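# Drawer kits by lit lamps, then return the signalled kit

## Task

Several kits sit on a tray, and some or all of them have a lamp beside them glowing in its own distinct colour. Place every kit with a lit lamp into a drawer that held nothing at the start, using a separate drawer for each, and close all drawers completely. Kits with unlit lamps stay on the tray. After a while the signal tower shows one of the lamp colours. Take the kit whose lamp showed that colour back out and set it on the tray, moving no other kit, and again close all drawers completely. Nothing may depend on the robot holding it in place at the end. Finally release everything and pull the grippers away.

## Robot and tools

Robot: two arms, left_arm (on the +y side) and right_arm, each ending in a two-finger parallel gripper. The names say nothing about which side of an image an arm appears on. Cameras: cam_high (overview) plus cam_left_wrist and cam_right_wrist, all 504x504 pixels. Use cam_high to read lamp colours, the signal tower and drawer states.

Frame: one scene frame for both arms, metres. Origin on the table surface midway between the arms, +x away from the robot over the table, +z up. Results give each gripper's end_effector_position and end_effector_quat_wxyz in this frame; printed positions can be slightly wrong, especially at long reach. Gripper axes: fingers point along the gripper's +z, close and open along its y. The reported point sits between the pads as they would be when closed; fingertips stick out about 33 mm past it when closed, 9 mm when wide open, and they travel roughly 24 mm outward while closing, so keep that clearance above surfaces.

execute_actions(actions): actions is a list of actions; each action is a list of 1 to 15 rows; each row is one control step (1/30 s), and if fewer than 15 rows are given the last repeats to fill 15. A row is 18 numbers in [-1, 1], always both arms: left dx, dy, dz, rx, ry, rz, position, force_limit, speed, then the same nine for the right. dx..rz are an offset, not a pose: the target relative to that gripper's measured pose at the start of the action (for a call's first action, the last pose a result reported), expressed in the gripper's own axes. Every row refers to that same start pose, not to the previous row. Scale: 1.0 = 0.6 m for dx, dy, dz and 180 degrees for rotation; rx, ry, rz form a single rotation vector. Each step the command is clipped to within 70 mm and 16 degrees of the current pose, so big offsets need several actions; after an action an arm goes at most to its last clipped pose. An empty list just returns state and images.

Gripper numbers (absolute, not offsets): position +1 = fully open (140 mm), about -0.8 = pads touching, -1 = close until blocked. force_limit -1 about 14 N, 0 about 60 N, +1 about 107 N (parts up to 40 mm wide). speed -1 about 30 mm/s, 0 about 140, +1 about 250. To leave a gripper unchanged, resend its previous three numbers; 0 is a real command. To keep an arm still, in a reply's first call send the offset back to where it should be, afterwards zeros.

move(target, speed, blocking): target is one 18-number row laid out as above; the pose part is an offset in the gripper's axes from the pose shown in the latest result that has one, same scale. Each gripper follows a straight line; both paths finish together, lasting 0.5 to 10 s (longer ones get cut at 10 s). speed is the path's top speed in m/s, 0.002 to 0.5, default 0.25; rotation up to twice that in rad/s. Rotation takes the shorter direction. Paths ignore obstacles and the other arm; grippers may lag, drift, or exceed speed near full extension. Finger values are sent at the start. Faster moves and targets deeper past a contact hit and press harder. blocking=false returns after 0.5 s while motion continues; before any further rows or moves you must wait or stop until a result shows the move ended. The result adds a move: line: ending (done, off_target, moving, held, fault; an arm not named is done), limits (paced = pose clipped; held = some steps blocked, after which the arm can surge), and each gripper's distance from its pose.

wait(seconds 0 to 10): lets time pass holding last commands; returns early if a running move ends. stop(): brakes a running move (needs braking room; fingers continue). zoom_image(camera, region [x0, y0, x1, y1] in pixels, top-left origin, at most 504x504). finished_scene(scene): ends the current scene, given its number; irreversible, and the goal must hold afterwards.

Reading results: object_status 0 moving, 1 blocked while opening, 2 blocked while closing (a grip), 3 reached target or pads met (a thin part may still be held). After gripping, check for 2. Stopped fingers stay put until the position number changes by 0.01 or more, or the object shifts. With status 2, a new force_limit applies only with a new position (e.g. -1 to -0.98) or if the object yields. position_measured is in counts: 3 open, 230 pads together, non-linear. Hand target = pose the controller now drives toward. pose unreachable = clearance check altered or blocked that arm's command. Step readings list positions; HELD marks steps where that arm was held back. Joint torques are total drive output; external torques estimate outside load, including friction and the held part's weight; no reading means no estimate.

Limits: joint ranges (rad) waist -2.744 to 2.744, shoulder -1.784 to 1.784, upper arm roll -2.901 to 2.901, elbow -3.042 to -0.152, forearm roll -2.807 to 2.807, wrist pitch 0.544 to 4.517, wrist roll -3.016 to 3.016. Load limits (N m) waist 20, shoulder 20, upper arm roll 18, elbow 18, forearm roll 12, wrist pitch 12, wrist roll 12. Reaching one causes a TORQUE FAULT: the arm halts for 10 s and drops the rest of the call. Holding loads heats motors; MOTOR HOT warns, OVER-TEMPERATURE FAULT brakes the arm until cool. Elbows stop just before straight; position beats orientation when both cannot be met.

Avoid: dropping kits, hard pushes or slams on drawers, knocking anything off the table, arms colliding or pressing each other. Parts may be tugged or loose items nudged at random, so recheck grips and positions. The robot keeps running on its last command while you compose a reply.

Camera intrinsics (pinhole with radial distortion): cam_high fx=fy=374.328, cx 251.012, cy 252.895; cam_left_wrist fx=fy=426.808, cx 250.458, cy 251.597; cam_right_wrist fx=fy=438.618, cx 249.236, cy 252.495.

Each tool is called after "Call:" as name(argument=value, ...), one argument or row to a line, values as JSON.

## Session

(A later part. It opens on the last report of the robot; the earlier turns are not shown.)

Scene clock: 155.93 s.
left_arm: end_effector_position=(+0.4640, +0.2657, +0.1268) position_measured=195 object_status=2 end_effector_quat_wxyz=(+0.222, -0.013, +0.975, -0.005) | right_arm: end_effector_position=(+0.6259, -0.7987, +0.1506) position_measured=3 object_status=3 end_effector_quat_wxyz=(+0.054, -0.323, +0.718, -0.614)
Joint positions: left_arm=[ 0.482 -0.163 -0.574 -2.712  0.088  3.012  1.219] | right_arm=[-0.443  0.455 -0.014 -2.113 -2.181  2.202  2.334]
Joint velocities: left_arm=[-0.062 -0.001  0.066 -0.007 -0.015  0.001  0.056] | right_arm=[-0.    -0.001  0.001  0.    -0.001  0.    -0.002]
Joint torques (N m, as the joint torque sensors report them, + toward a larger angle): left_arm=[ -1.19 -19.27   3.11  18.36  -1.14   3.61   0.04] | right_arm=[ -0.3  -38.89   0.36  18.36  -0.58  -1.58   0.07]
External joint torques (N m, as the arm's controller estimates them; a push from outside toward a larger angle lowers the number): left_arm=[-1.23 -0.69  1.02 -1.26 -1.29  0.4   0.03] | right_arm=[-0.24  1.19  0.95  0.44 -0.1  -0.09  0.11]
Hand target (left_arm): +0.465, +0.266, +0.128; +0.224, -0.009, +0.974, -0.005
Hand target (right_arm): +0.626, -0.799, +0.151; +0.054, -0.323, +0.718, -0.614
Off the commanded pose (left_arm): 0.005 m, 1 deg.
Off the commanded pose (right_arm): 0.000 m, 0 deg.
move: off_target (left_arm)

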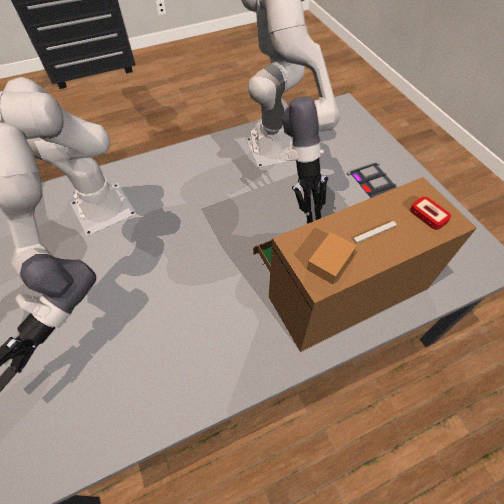

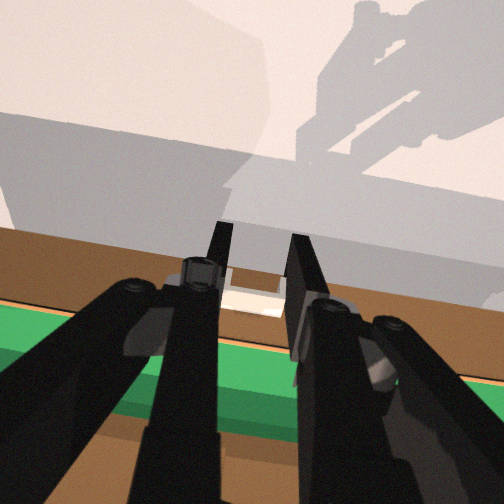

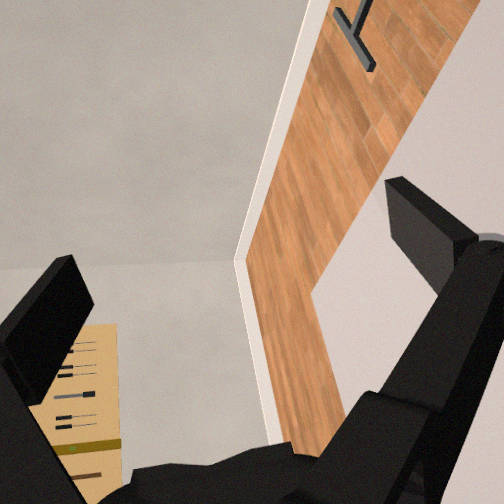

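Call:
move(
  target=[0,0,0,0,0,0,0.3,0.3,0.3,0,0,0,0,0,0,1,0,0],
)

Call:
move(
  target=[0,0,-0.09,0,0,0,0.3,0.3,0.3,0,0,0,0,0,0,1,0,0],
)

Call:
move(
  target=[-0.167,0,-0.01,0,0.143,0,0.3,0.3,0.3,0,0,0,0,0,0,1,0,0],
)

Scene clock: 159.33 s.
left_arm: end_effector_position=(+0.4635, +0.2654, +0.1263) position_measured=91 object_status=3 end_effector_quat_wxyz=(+0.222, -0.011, +0.975, -0.005) | right_arm: end_effector_position=(+0.6259, -0.7987, +0.1506) position_measured=3 object_status=3 end_effector_quat_wxyz=(+0.054, -0.323, +0.718, -0.614)
Joint positions: left_arm=[ 0.48  -0.162 -0.573 -2.712  0.085  3.012  1.226] | right_arm=[-0.443  0.455 -0.014 -2.113 -2.181  2.202  2.334]
Joint velocities: left_arm=[ 0.001  0.001 -0.003 -0.     0.002 -0.    -0.006] | right_arm=[-0.     0.001 -0.    -0.002  0.     0.001 -0.001]
Joint torques (N m, as the joint torque sensors report them, + toward a larger angle): left_arm=[  1.66 -18.02   1.34  19.18   0.41   3.22  -0.09] | right_arm=[ -0.4  -38.49   0.54  18.33  -0.59  -1.59   0.06]
External joint torques (N m, as the arm's controller estimates them; a push from outside toward a larger angle lowers the number): left_arm=[ 1.72  0.53 -0.69 -0.34  0.26  0.03 -0.08] | right_arm=[-0.44  1.44  1.04  0.53 -0.12 -0.11  0.1 ]
Hand target (left_arm): +0.464, +0.266, +0.127; +0.222, -0.013, +0.975, -0.005
Hand target (right_arm): +0.626, -0.799, +0.151; +0.054, -0.323, +0.718, -0.614
Off the commanded pose (left_arm): 0.001 m, 0 deg.
Off the commanded pose (right_arm): 0.000 m, 0 deg.
move: done

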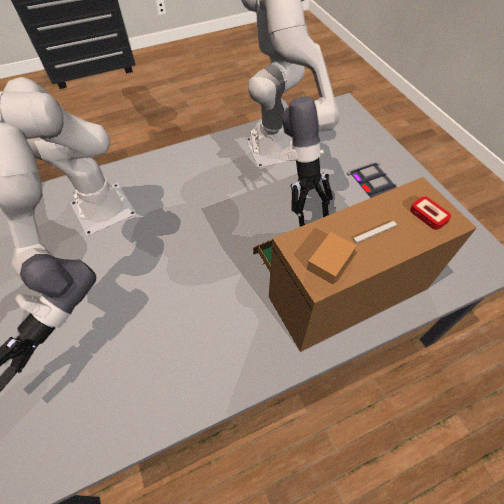

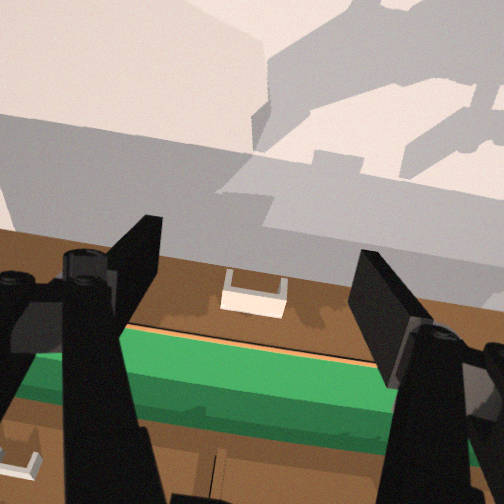

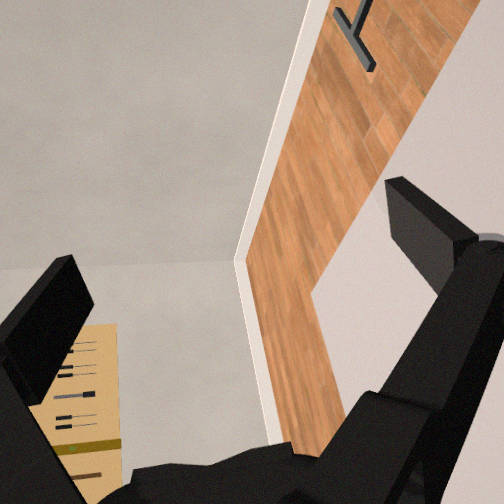

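Scene clock: 160.40 s.
left_arm: end_effector_position=(+0.4418, +0.2666, +0.1765) position_measured=91 object_status=3 end_effector_quat_wxyz=(+0.224, -0.016, +0.974, -0.004) | right_arm: end_effector_position=(+0.6259, -0.7987, +0.1506) position_measured=3 object_status=3 end_effector_quat_wxyz=(+0.054, -0.323, +0.718, -0.614)
Joint positions: left_arm=[ 0.267 -0.357 -0.397 -2.746 -0.066  2.853  1.324] | right_arm=[-0.443  0.455 -0.014 -2.113 -2.181  2.202  2.334]
Joint velocities: left_arm=[-0.005 -0.     0.007 -0.     0.001 -0.012  0.018] | right_arm=[-0.     0.001  0.002 -0.     0.001  0.     0.001]
Joint torques (N m, as the joint torque sensors report them, + toward a larger angle): left_arm=[ -1.02 -16.44   3.19  19.99   0.8    2.8    0.27] | right_arm=[ -0.62 -38.52   0.74  18.08  -0.61  -1.57   0.05]
External joint torques (N m, as the arm's controller estimates them; a push from outside toward a larger angle lowers the number): left_arm=[-0.97 -0.57  0.35 -1.46  0.41 -0.42  0.29] | right_arm=[-0.73  1.48  1.18  0.19 -0.13 -0.1   0.09]
Hand target (left_arm): +0.440, +0.267, +0.175; +0.222, -0.011, +0.975, -0.002
Hand target (right_arm): +0.626, -0.799, +0.151; +0.054, -0.323, +0.718, -0.614
Off the commanded pose (left_arm): 0.002 m, 1 deg.
Off the commanded pose (right_arm): 0.000 m, 0 deg.
move: done

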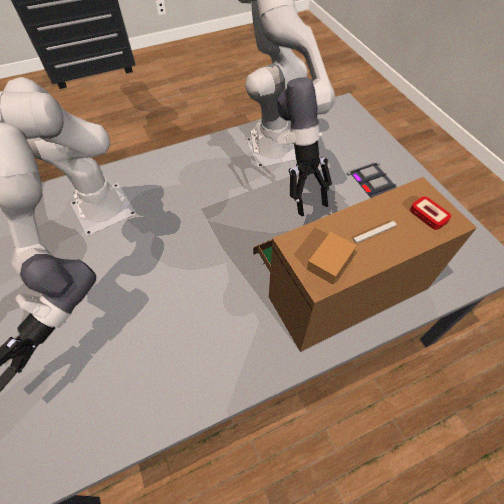

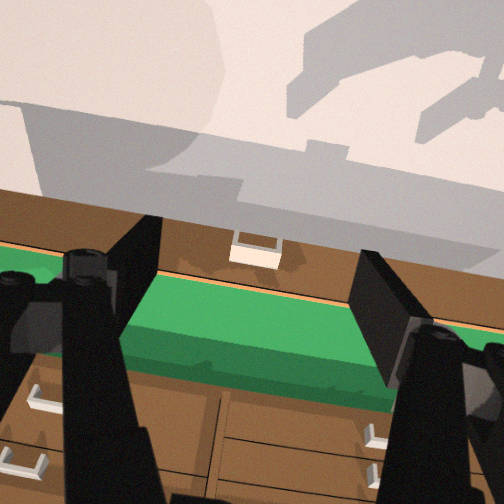

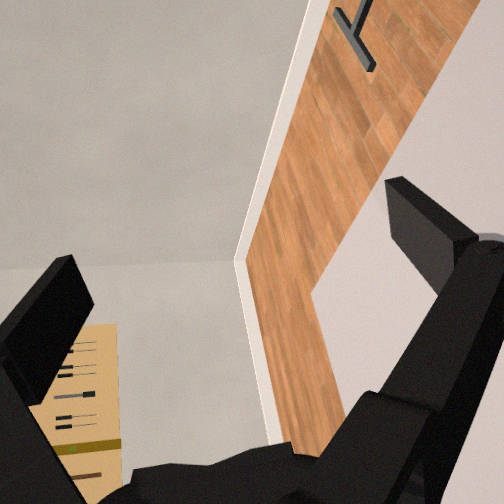

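Scene clock: 162.13 s.
left_arm: end_effector_position=(+0.5293, +0.2752, +0.2272) position_measured=91 object_status=3 end_effector_quat_wxyz=(+0.005, -0.018, +1.000, -0.008) | right_arm: end_effector_position=(+0.6259, -0.7987, +0.1506) position_measured=3 object_status=3 end_effector_quat_wxyz=(+0.054, -0.323, +0.718, -0.614)
Joint positions: left_arm=[ 0.31   0.122 -0.34  -1.905  0.03   2.032  1.36 ] | right_arm=[-0.443  0.455 -0.014 -2.113 -2.181  2.202  2.334]
Joint velocities: left_arm=[ 0.     0.001  0.001 -0.001  0.    -0.012 -0.001] | right_arm=[ 0.     0.001  0.     0.002 -0.    -0.001 -0.002]
Joint torques (N m, as the joint torque sensors report them, + toward a larger angle): left_arm=[ -0.27 -32.52  -1.85  25.51   1.74   2.05  -0.09] | right_arm=[ -0.49 -38.52   0.66  18.7   -0.59  -1.58   0.07]
External joint torques (N m, as the arm's controller estimates them; a push from outside toward a larger angle lowers the number): left_arm=[-0.31  1.76 -0.69  1.56  1.02 -0.39 -0.09] | right_arm=[-0.47  1.33  1.22  0.89 -0.11 -0.1   0.11]
Hand target (left_arm): +0.529, +0.275, +0.227; +0.003, -0.018, +1.000, -0.006
Hand target (right_arm): +0.626, -0.799, +0.151; +0.054, -0.323, +0.718, -0.614
Off the commanded pose (left_arm): 0.005 m, 1 deg.
Off the commanded pose (right_arm): 0.000 m, 0 deg.
move: off_target (left_arm)

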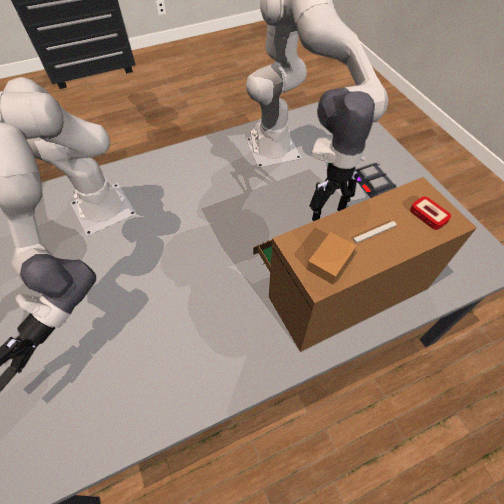

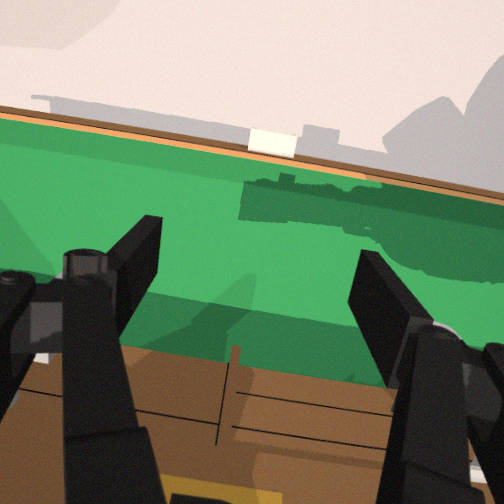

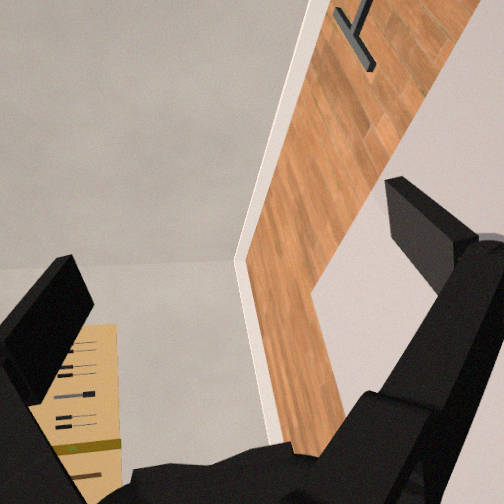

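Call:
move(
  target=[0.053,0.661,0.06,0,0,0,0.3,0.3,0.3,0,0,0,0,0,0,1,0,0],
  speed=0.35,
)

Call:
move(
  target=[0,0,0.215,0,0,0,0.3,0.3,0.3,0,0,0,0,0,0,1,0,0],
  speed=0.2,
)

Scene clock: 166.53 s.
left_arm: end_effector_position=(+0.4823, +0.6701, +0.1793) position_measured=91 object_status=3 end_effector_quat_wxyz=(+0.001, -0.023, +1.000, -0.008) | right_arm: end_effector_position=(+0.6259, -0.7987, +0.1506) position_measured=3 object_status=3 end_effector_quat_wxyz=(+0.054, -0.323, +0.718, -0.614)
Joint positions: left_arm=[ 0.744  0.248 -0.098 -1.849  0.01   2.09   2.035] | right_arm=[-0.443  0.455 -0.014 -2.113 -2.181  2.202  2.334]
Joint velocities: left_arm=[ 0.001  0.001  0.    -0.    -0.002 -0.002  0.031] | right_arm=[-0.002 -0.     0.     0.001 -0.     0.    -0.001]
Joint torques (N m, as the joint torque sensors report them, + toward a larger angle): left_arm=[  1.69 -36.74  -1.88  24.6   -0.39   1.86   0.3 ] | right_arm=[ -0.66 -38.51   0.57  18.27  -0.6   -1.61   0.05]
External joint torques (N m, as the arm's controller estimates them; a push from outside toward a larger angle lowers the number): left_arm=[ 1.71  2.76 -1.33  1.   -1.1  -0.53  0.3 ] | right_arm=[-0.68  1.51  1.09  0.38 -0.12 -0.13  0.09]
Hand target (left_arm): +0.482, +0.669, +0.179; +0.001, -0.018, +1.000, -0.011
Hand target (right_arm): +0.626, -0.799, +0.151; +0.054, -0.323, +0.718, -0.614
Off the commanded pose (left_arm): 0.005 m, 1 deg.
Off the commanded pose (right_arm): 0.000 m, 0 deg.
move: off_target (left_arm)

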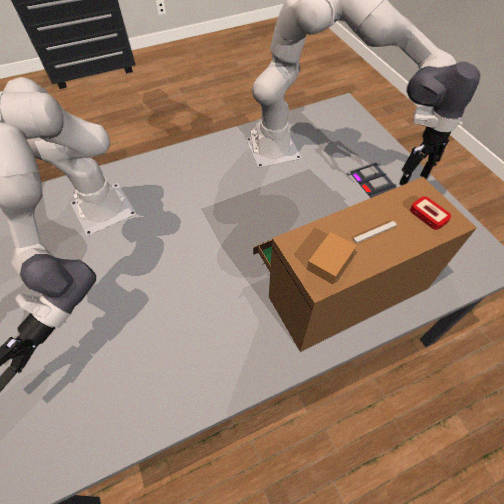

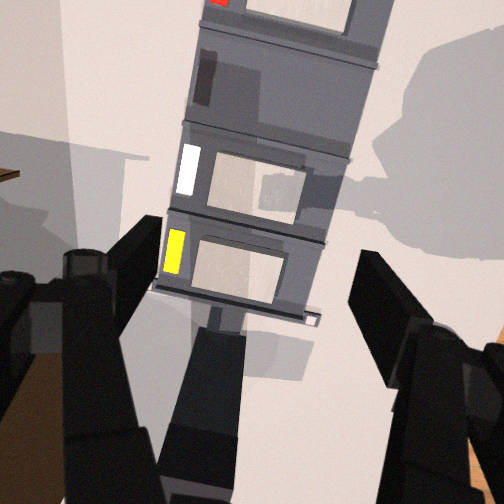

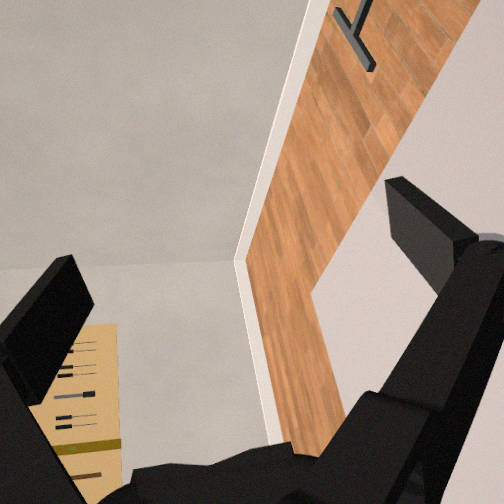

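Scene clock: 167.87 s.
left_arm: end_effector_position=(+0.4835, +0.6645, +0.0492) position_measured=91 object_status=3 end_effector_quat_wxyz=(+0.001, -0.021, +1.000, -0.013) | right_arm: end_effector_position=(+0.6259, -0.7987, +0.1506) position_measured=3 object_status=3 end_effector_quat_wxyz=(+0.054, -0.323, +0.718, -0.614)
Joint positions: left_arm=[ 0.738  0.423 -0.096 -1.952  0.022  2.363  2.029] | right_arm=[-0.443  0.455 -0.014 -2.113 -2.181  2.202  2.334]
Joint velocities: left_arm=[-0.     0.    -0.001 -0.     0.     0.01  -0.002] | right_arm=[ 0.001 -0.001 -0.001 -0.    -0.     0.     0.001]
Joint torques (N m, as the joint torque sensors report them, + toward a larger angle): left_arm=[ -0.46 -40.64  -0.17  21.4    1.55   2.72  -0.09] | right_arm=[ -0.58 -38.65   0.54  18.55  -0.61  -1.6    0.05]
External joint torques (N m, as the arm's controller estimates them; a push from outside toward a larger angle lowers the number): left_arm=[-0.44  1.7   0.74  0.2   0.96  0.35 -0.09] | right_arm=[-0.64  1.18  1.02  0.8  -0.13 -0.14  0.09]
Hand target (left_arm): +0.485, +0.666, +0.050; +0.002, -0.021, +1.000, -0.010
Hand target (right_arm): +0.626, -0.799, +0.151; +0.054, -0.323, +0.718, -0.614
Off the commanded pose (left_arm): 0.004 m, 1 deg.
Off the commanded pose (right_arm): 0.000 m, 0 deg.
move: off_target (left_arm)

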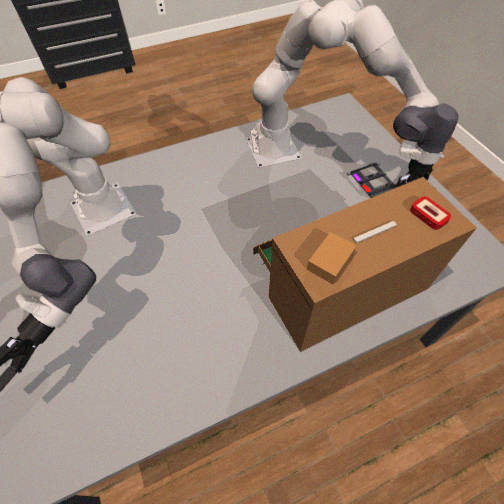

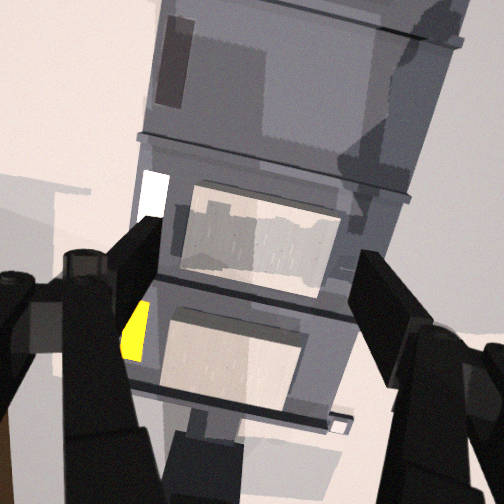

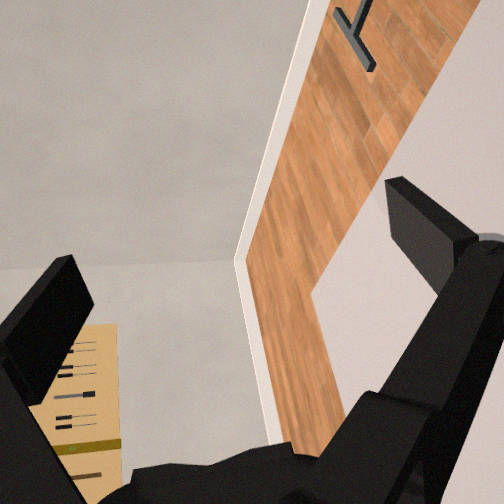

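Call:
move(
  target=[0.002,0.006,0.027,0,0,0,0.3,0.3,0.3,0,0,0,0,0,0,1,0,0],
  speed=0.03,
)

Call:
move(
  target=[0,0,0,0,0,0,-1,0.3,-0.3,0,0,0,0,0,0,1,0,0],
)

Scene clock: 171.20 s.
left_arm: end_effector_position=(+0.4835, +0.6647, +0.0339) position_measured=91 object_status=3 end_effector_quat_wxyz=(+0.000, -0.022, +1.000, -0.015) | right_arm: end_effector_position=(+0.6259, -0.7987, +0.1506) position_measured=3 object_status=3 end_effector_quat_wxyz=(+0.054, -0.323, +0.718, -0.614)
Joint positions: left_arm=[ 0.739  0.452 -0.095 -1.952  0.023  2.389  2.029] | right_arm=[-0.443  0.455 -0.014 -2.113 -2.181  2.202  2.334]
Joint velocities: left_arm=[ 0.001  0.    -0.     0.    -0.     0.011  0.001] | right_arm=[ 0.001 -0.002  0.     0.    -0.002  0.    -0.   ]
Joint torques (N m, as the joint torque sensors report them, + toward a larger angle): left_arm=[  2.18 -40.39   0.15  20.17   1.     2.8    0.2 ] | right_arm=[ -0.49 -38.59   0.55  18.38  -0.57  -1.57   0.05]
External joint torques (N m, as the arm's controller estimates them; a push from outside toward a larger angle lowers the number): left_arm=[ 2.11  2.54  1.04 -0.77  0.43  0.43  0.2 ] | right_arm=[-0.64  1.57  0.96  0.42 -0.08 -0.09  0.09]
Hand target (left_arm): +0.482, +0.667, +0.033; +0.001, -0.021, +1.000, -0.013
Hand target (right_arm): +0.626, -0.799, +0.151; +0.054, -0.323, +0.718, -0.614
Off the commanded pose (left_arm): 0.003 m, 0 deg.
Off the commanded pose (right_arm): 0.000 m, 0 deg.
move: done

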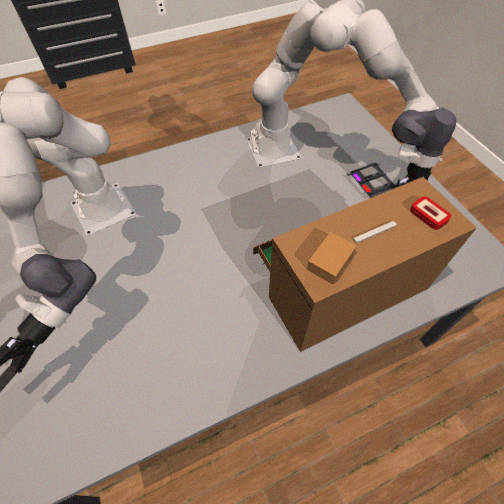

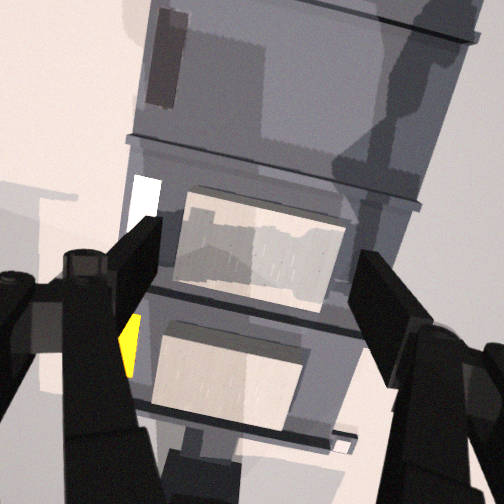

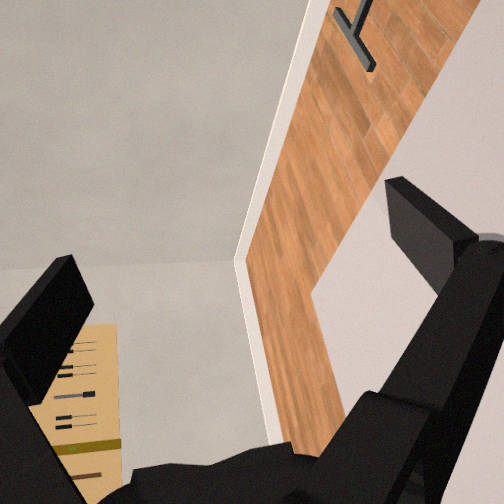

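Scene clock: 171.70 s.
left_arm: end_effector_position=(+0.4838, +0.6649, +0.0346) position_measured=133 object_status=2 end_effector_quat_wxyz=(+0.001, -0.022, +1.000, -0.014) | right_arm: end_effector_position=(+0.6259, -0.7987, +0.1506) position_measured=3 object_status=3 end_effector_quat_wxyz=(+0.054, -0.323, +0.718, -0.614)
Joint positions: left_arm=[ 0.739  0.451 -0.095 -1.952  0.023  2.389  2.029] | right_arm=[-0.443  0.455 -0.014 -2.113 -2.181  2.202  2.334]
Joint velocities: left_arm=[-0.001 -0.     0.    -0.001  0.001  0.     0.   ] | right_arm=[-0.    -0.    -0.    -0.     0.    -0.001 -0.001]
Joint torques (N m, as the joint torque sensors report them, + toward a larger angle): left_arm=[ -0.24 -40.52  -1.33  20.23   0.5    2.44   0.15] | right_arm=[ -0.48 -38.4    0.46  18.28  -0.58  -1.57   0.07]
External joint torques (N m, as the arm's controller estimates them; a push from outside toward a larger angle lowers the number): left_arm=[-0.12  2.38 -0.29 -0.71 -0.08  0.07  0.16] | right_arm=[-0.38  1.45  1.09  0.51 -0.1  -0.09  0.11]
Hand target (left_arm): +0.484, +0.665, +0.034; +0.000, -0.022, +1.000, -0.015
Hand target (right_arm): +0.626, -0.799, +0.151; +0.054, -0.323, +0.718, -0.614
Off the commanded pose (left_arm): 0.001 m, 0 deg.
Off the commanded pose (right_arm): 0.000 m, 0 deg.
move: done

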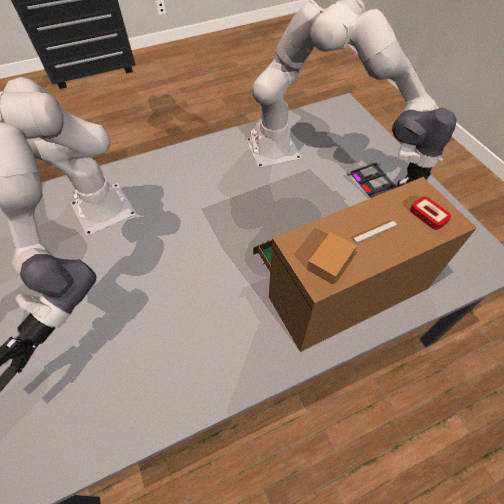

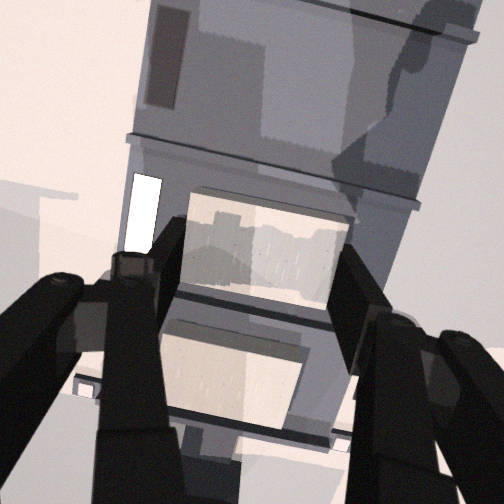

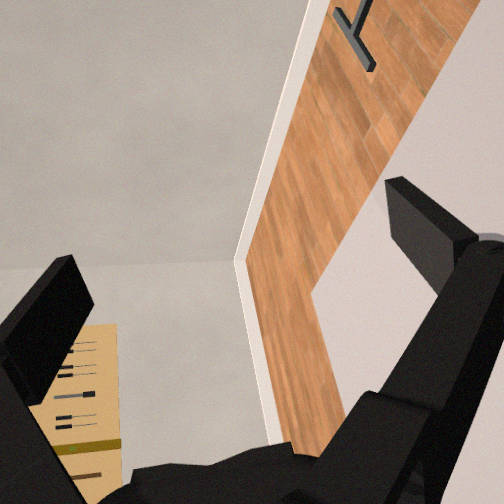

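Call:
move(
  target=[0,0,-0.26,0,0,0,-1,0.3,-0.3,0,0,0,0,0,0,1,0,0],
  speed=0.2,
)

Call:
move(
  target=[-0.05,-0.64,0,0,0,0,-1,0.3,-0.3,0,0,0,0,0,0,1,0,0],
  speed=0.3,
)

Call:
move(
  target=[0,0,0.1,0,0,0,-1,0.3,-0.3,0,0,0,0,0,0,1,0,0],
  speed=0.08,
)

Scene clock: 175.23 s.
left_arm: end_effector_position=(+0.4816, +0.6711, +0.1911) position_measured=133 object_status=2 end_effector_quat_wxyz=(-0.000, -0.023, +1.000, -0.010) | right_arm: end_effector_position=(+0.6259, -0.7987, +0.1506) position_measured=3 object_status=3 end_effector_quat_wxyz=(+0.054, -0.323, +0.718, -0.614)
Joint positions: left_arm=[ 0.745  0.239 -0.096 -1.828  0.007  2.057  2.038] | right_arm=[-0.443  0.455 -0.014 -2.113 -2.181  2.202  2.334]
Joint velocities: left_arm=[-0.    -0.001  0.    -0.001 -0.    -0.01  -0.   ] | right_arm=[-0.001  0.    -0.001  0.001  0.     0.     0.001]
Joint torques (N m, as the joint torque sensors report them, + toward a larger angle): left_arm=[  2.83 -37.56  -0.73  24.32  -0.34   2.02   0.22] | right_arm=[ -0.44 -38.68   0.53  18.36  -0.59  -1.59   0.07]
External joint torques (N m, as the arm's controller estimates them; a push from outside toward a larger angle lowers the number): left_arm=[ 2.82  2.   -0.23  0.5  -1.08 -0.37  0.22] | right_arm=[-0.29  1.36  1.21  0.46 -0.11 -0.08  0.11]
Hand target (left_arm): +0.481, +0.671, +0.191; -0.001, -0.023, +1.000, -0.012
Hand target (right_arm): +0.626, -0.799, +0.151; +0.054, -0.323, +0.718, -0.614
Off the commanded pose (left_arm): 0.003 m, 1 deg.
Off the commanded pose (right_arm): 0.000 m, 0 deg.
move: done

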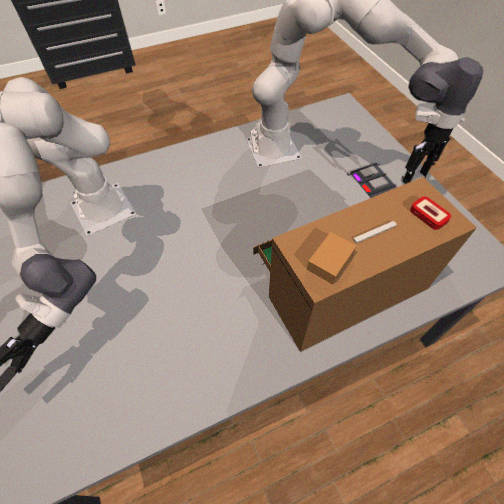

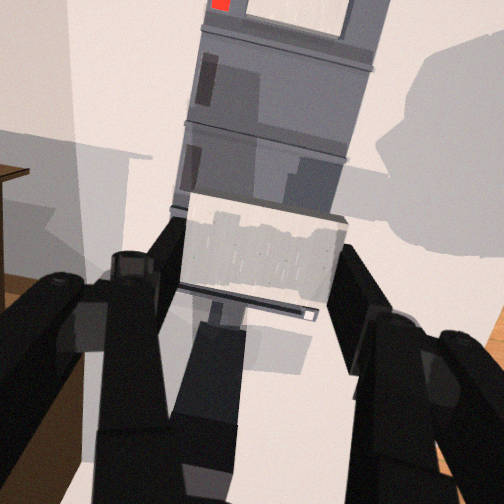

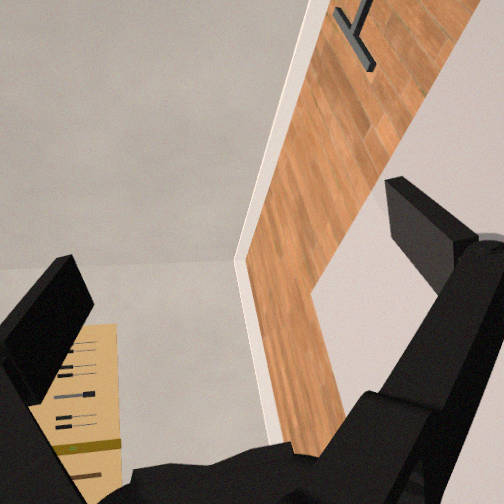

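Scene clock: 177.57 s.
left_arm: end_effector_position=(+0.5305, +0.2882, +0.2014) position_measured=133 object_status=2 end_effector_quat_wxyz=(+0.003, -0.018, +1.000, -0.009) | right_arm: end_effector_position=(+0.6259, -0.7987, +0.1506) position_measured=3 object_status=3 end_effector_quat_wxyz=(+0.054, -0.323, +0.718, -0.614)
Joint positions: left_arm=[ 0.331  0.145 -0.338 -1.945  0.035  2.09   1.379] | right_arm=[-0.443  0.455 -0.014 -2.113 -2.181  2.202  2.334]
Joint velocities: left_arm=[-0.     0.001 -0.001  0.001  0.002 -0.001 -0.031] | right_arm=[-0.001 -0.001  0.    -0.001  0.     0.    -0.   ]
Joint torques (N m, as the joint torque sensors report them, + toward a larger angle): left_arm=[ -0.86 -32.69  -1.19  25.89   1.61   2.07  -0.02] | right_arm=[ -0.46 -38.33   0.68  18.57  -0.61  -1.58   0.05]
External joint torques (N m, as the arm's controller estimates them; a push from outside toward a larger angle lowers the number): left_arm=[-0.78  2.13  0.3   2.18  0.92 -0.37 -0.02] | right_arm=[-0.37  1.63  1.29  0.76 -0.14 -0.09  0.09]
Hand target (left_arm): +0.531, +0.288, +0.202; +0.003, -0.023, +1.000, -0.008
Hand target (right_arm): +0.626, -0.799, +0.151; +0.054, -0.323, +0.718, -0.614
Off the commanded pose (left_arm): 0.003 m, 1 deg.
Off the commanded pose (right_arm): 0.000 m, 0 deg.
move: done

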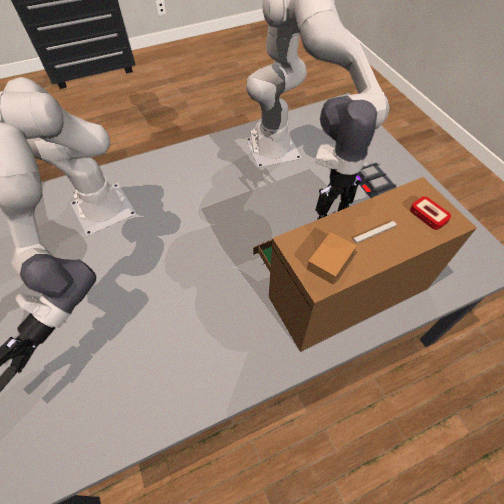

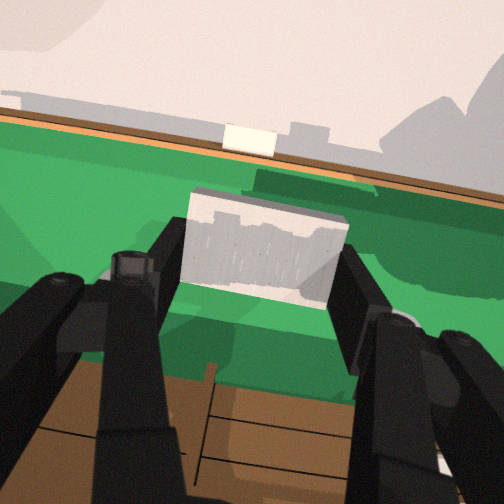

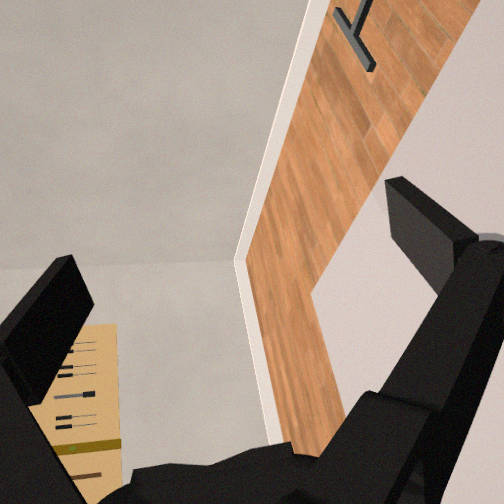

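Scene clock: 178.83 s.
left_arm: end_effector_position=(+0.5302, +0.2858, +0.1414) position_measured=133 object_status=2 end_effector_quat_wxyz=(+0.001, -0.017, +1.000, -0.012) | right_arm: end_effector_position=(+0.6259, -0.7987, +0.1506) position_measured=3 object_status=3 end_effector_quat_wxyz=(+0.054, -0.323, +0.718, -0.614)
Joint positions: left_arm=[ 0.328  0.218 -0.338 -2.013  0.062  2.223  1.363] | right_arm=[-0.443  0.455 -0.014 -2.113 -2.181  2.202  2.334]
Joint velocities: left_arm=[ 0.001  0.    -0.     0.     0.     0.011 -0.007] | right_arm=[-0.001 -0.001  0.    -0.    -0.001  0.     0.001]
Joint torques (N m, as the joint torque sensors report them, + toward a larger angle): left_arm=[ -0.35 -35.46  -1.38  21.76   1.61   2.81  -0.05] | right_arm=[ -0.55 -38.42   0.56  18.43  -0.61  -1.56   0.07]
External joint torques (N m, as the arm's controller estimates them; a push from outside toward a larger angle lowers the number): left_arm=[-0.4   0.92  0.7  -1.09  0.97  0.36 -0.05] | right_arm=[-0.53  1.71  1.11  0.49 -0.13 -0.07  0.11]
Hand target (left_arm): +0.531, +0.286, +0.141; +0.003, -0.018, +1.000, -0.010
Hand target (right_arm): +0.626, -0.799, +0.151; +0.054, -0.323, +0.718, -0.614
Off the commanded pose (left_arm): 0.001 m, 0 deg.
Off the commanded pose (right_arm): 0.000 m, 0 deg.
move: done

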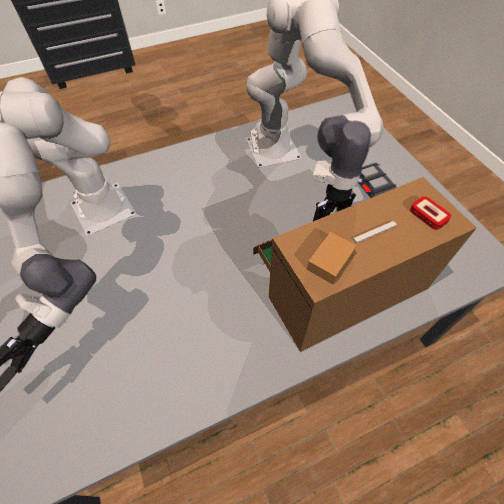

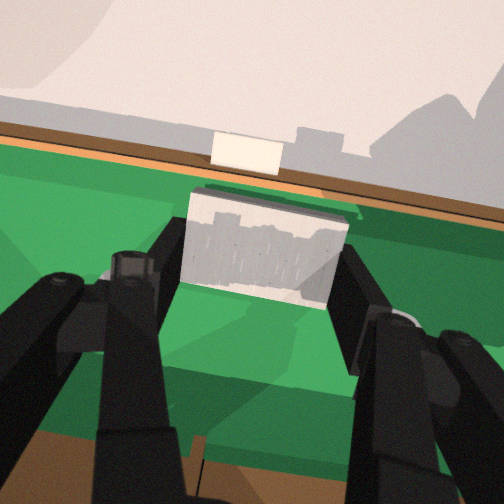

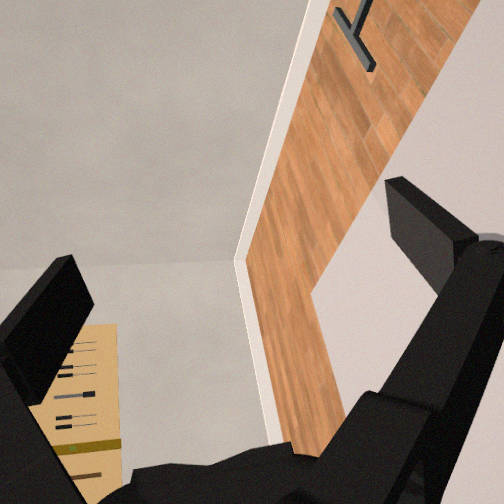

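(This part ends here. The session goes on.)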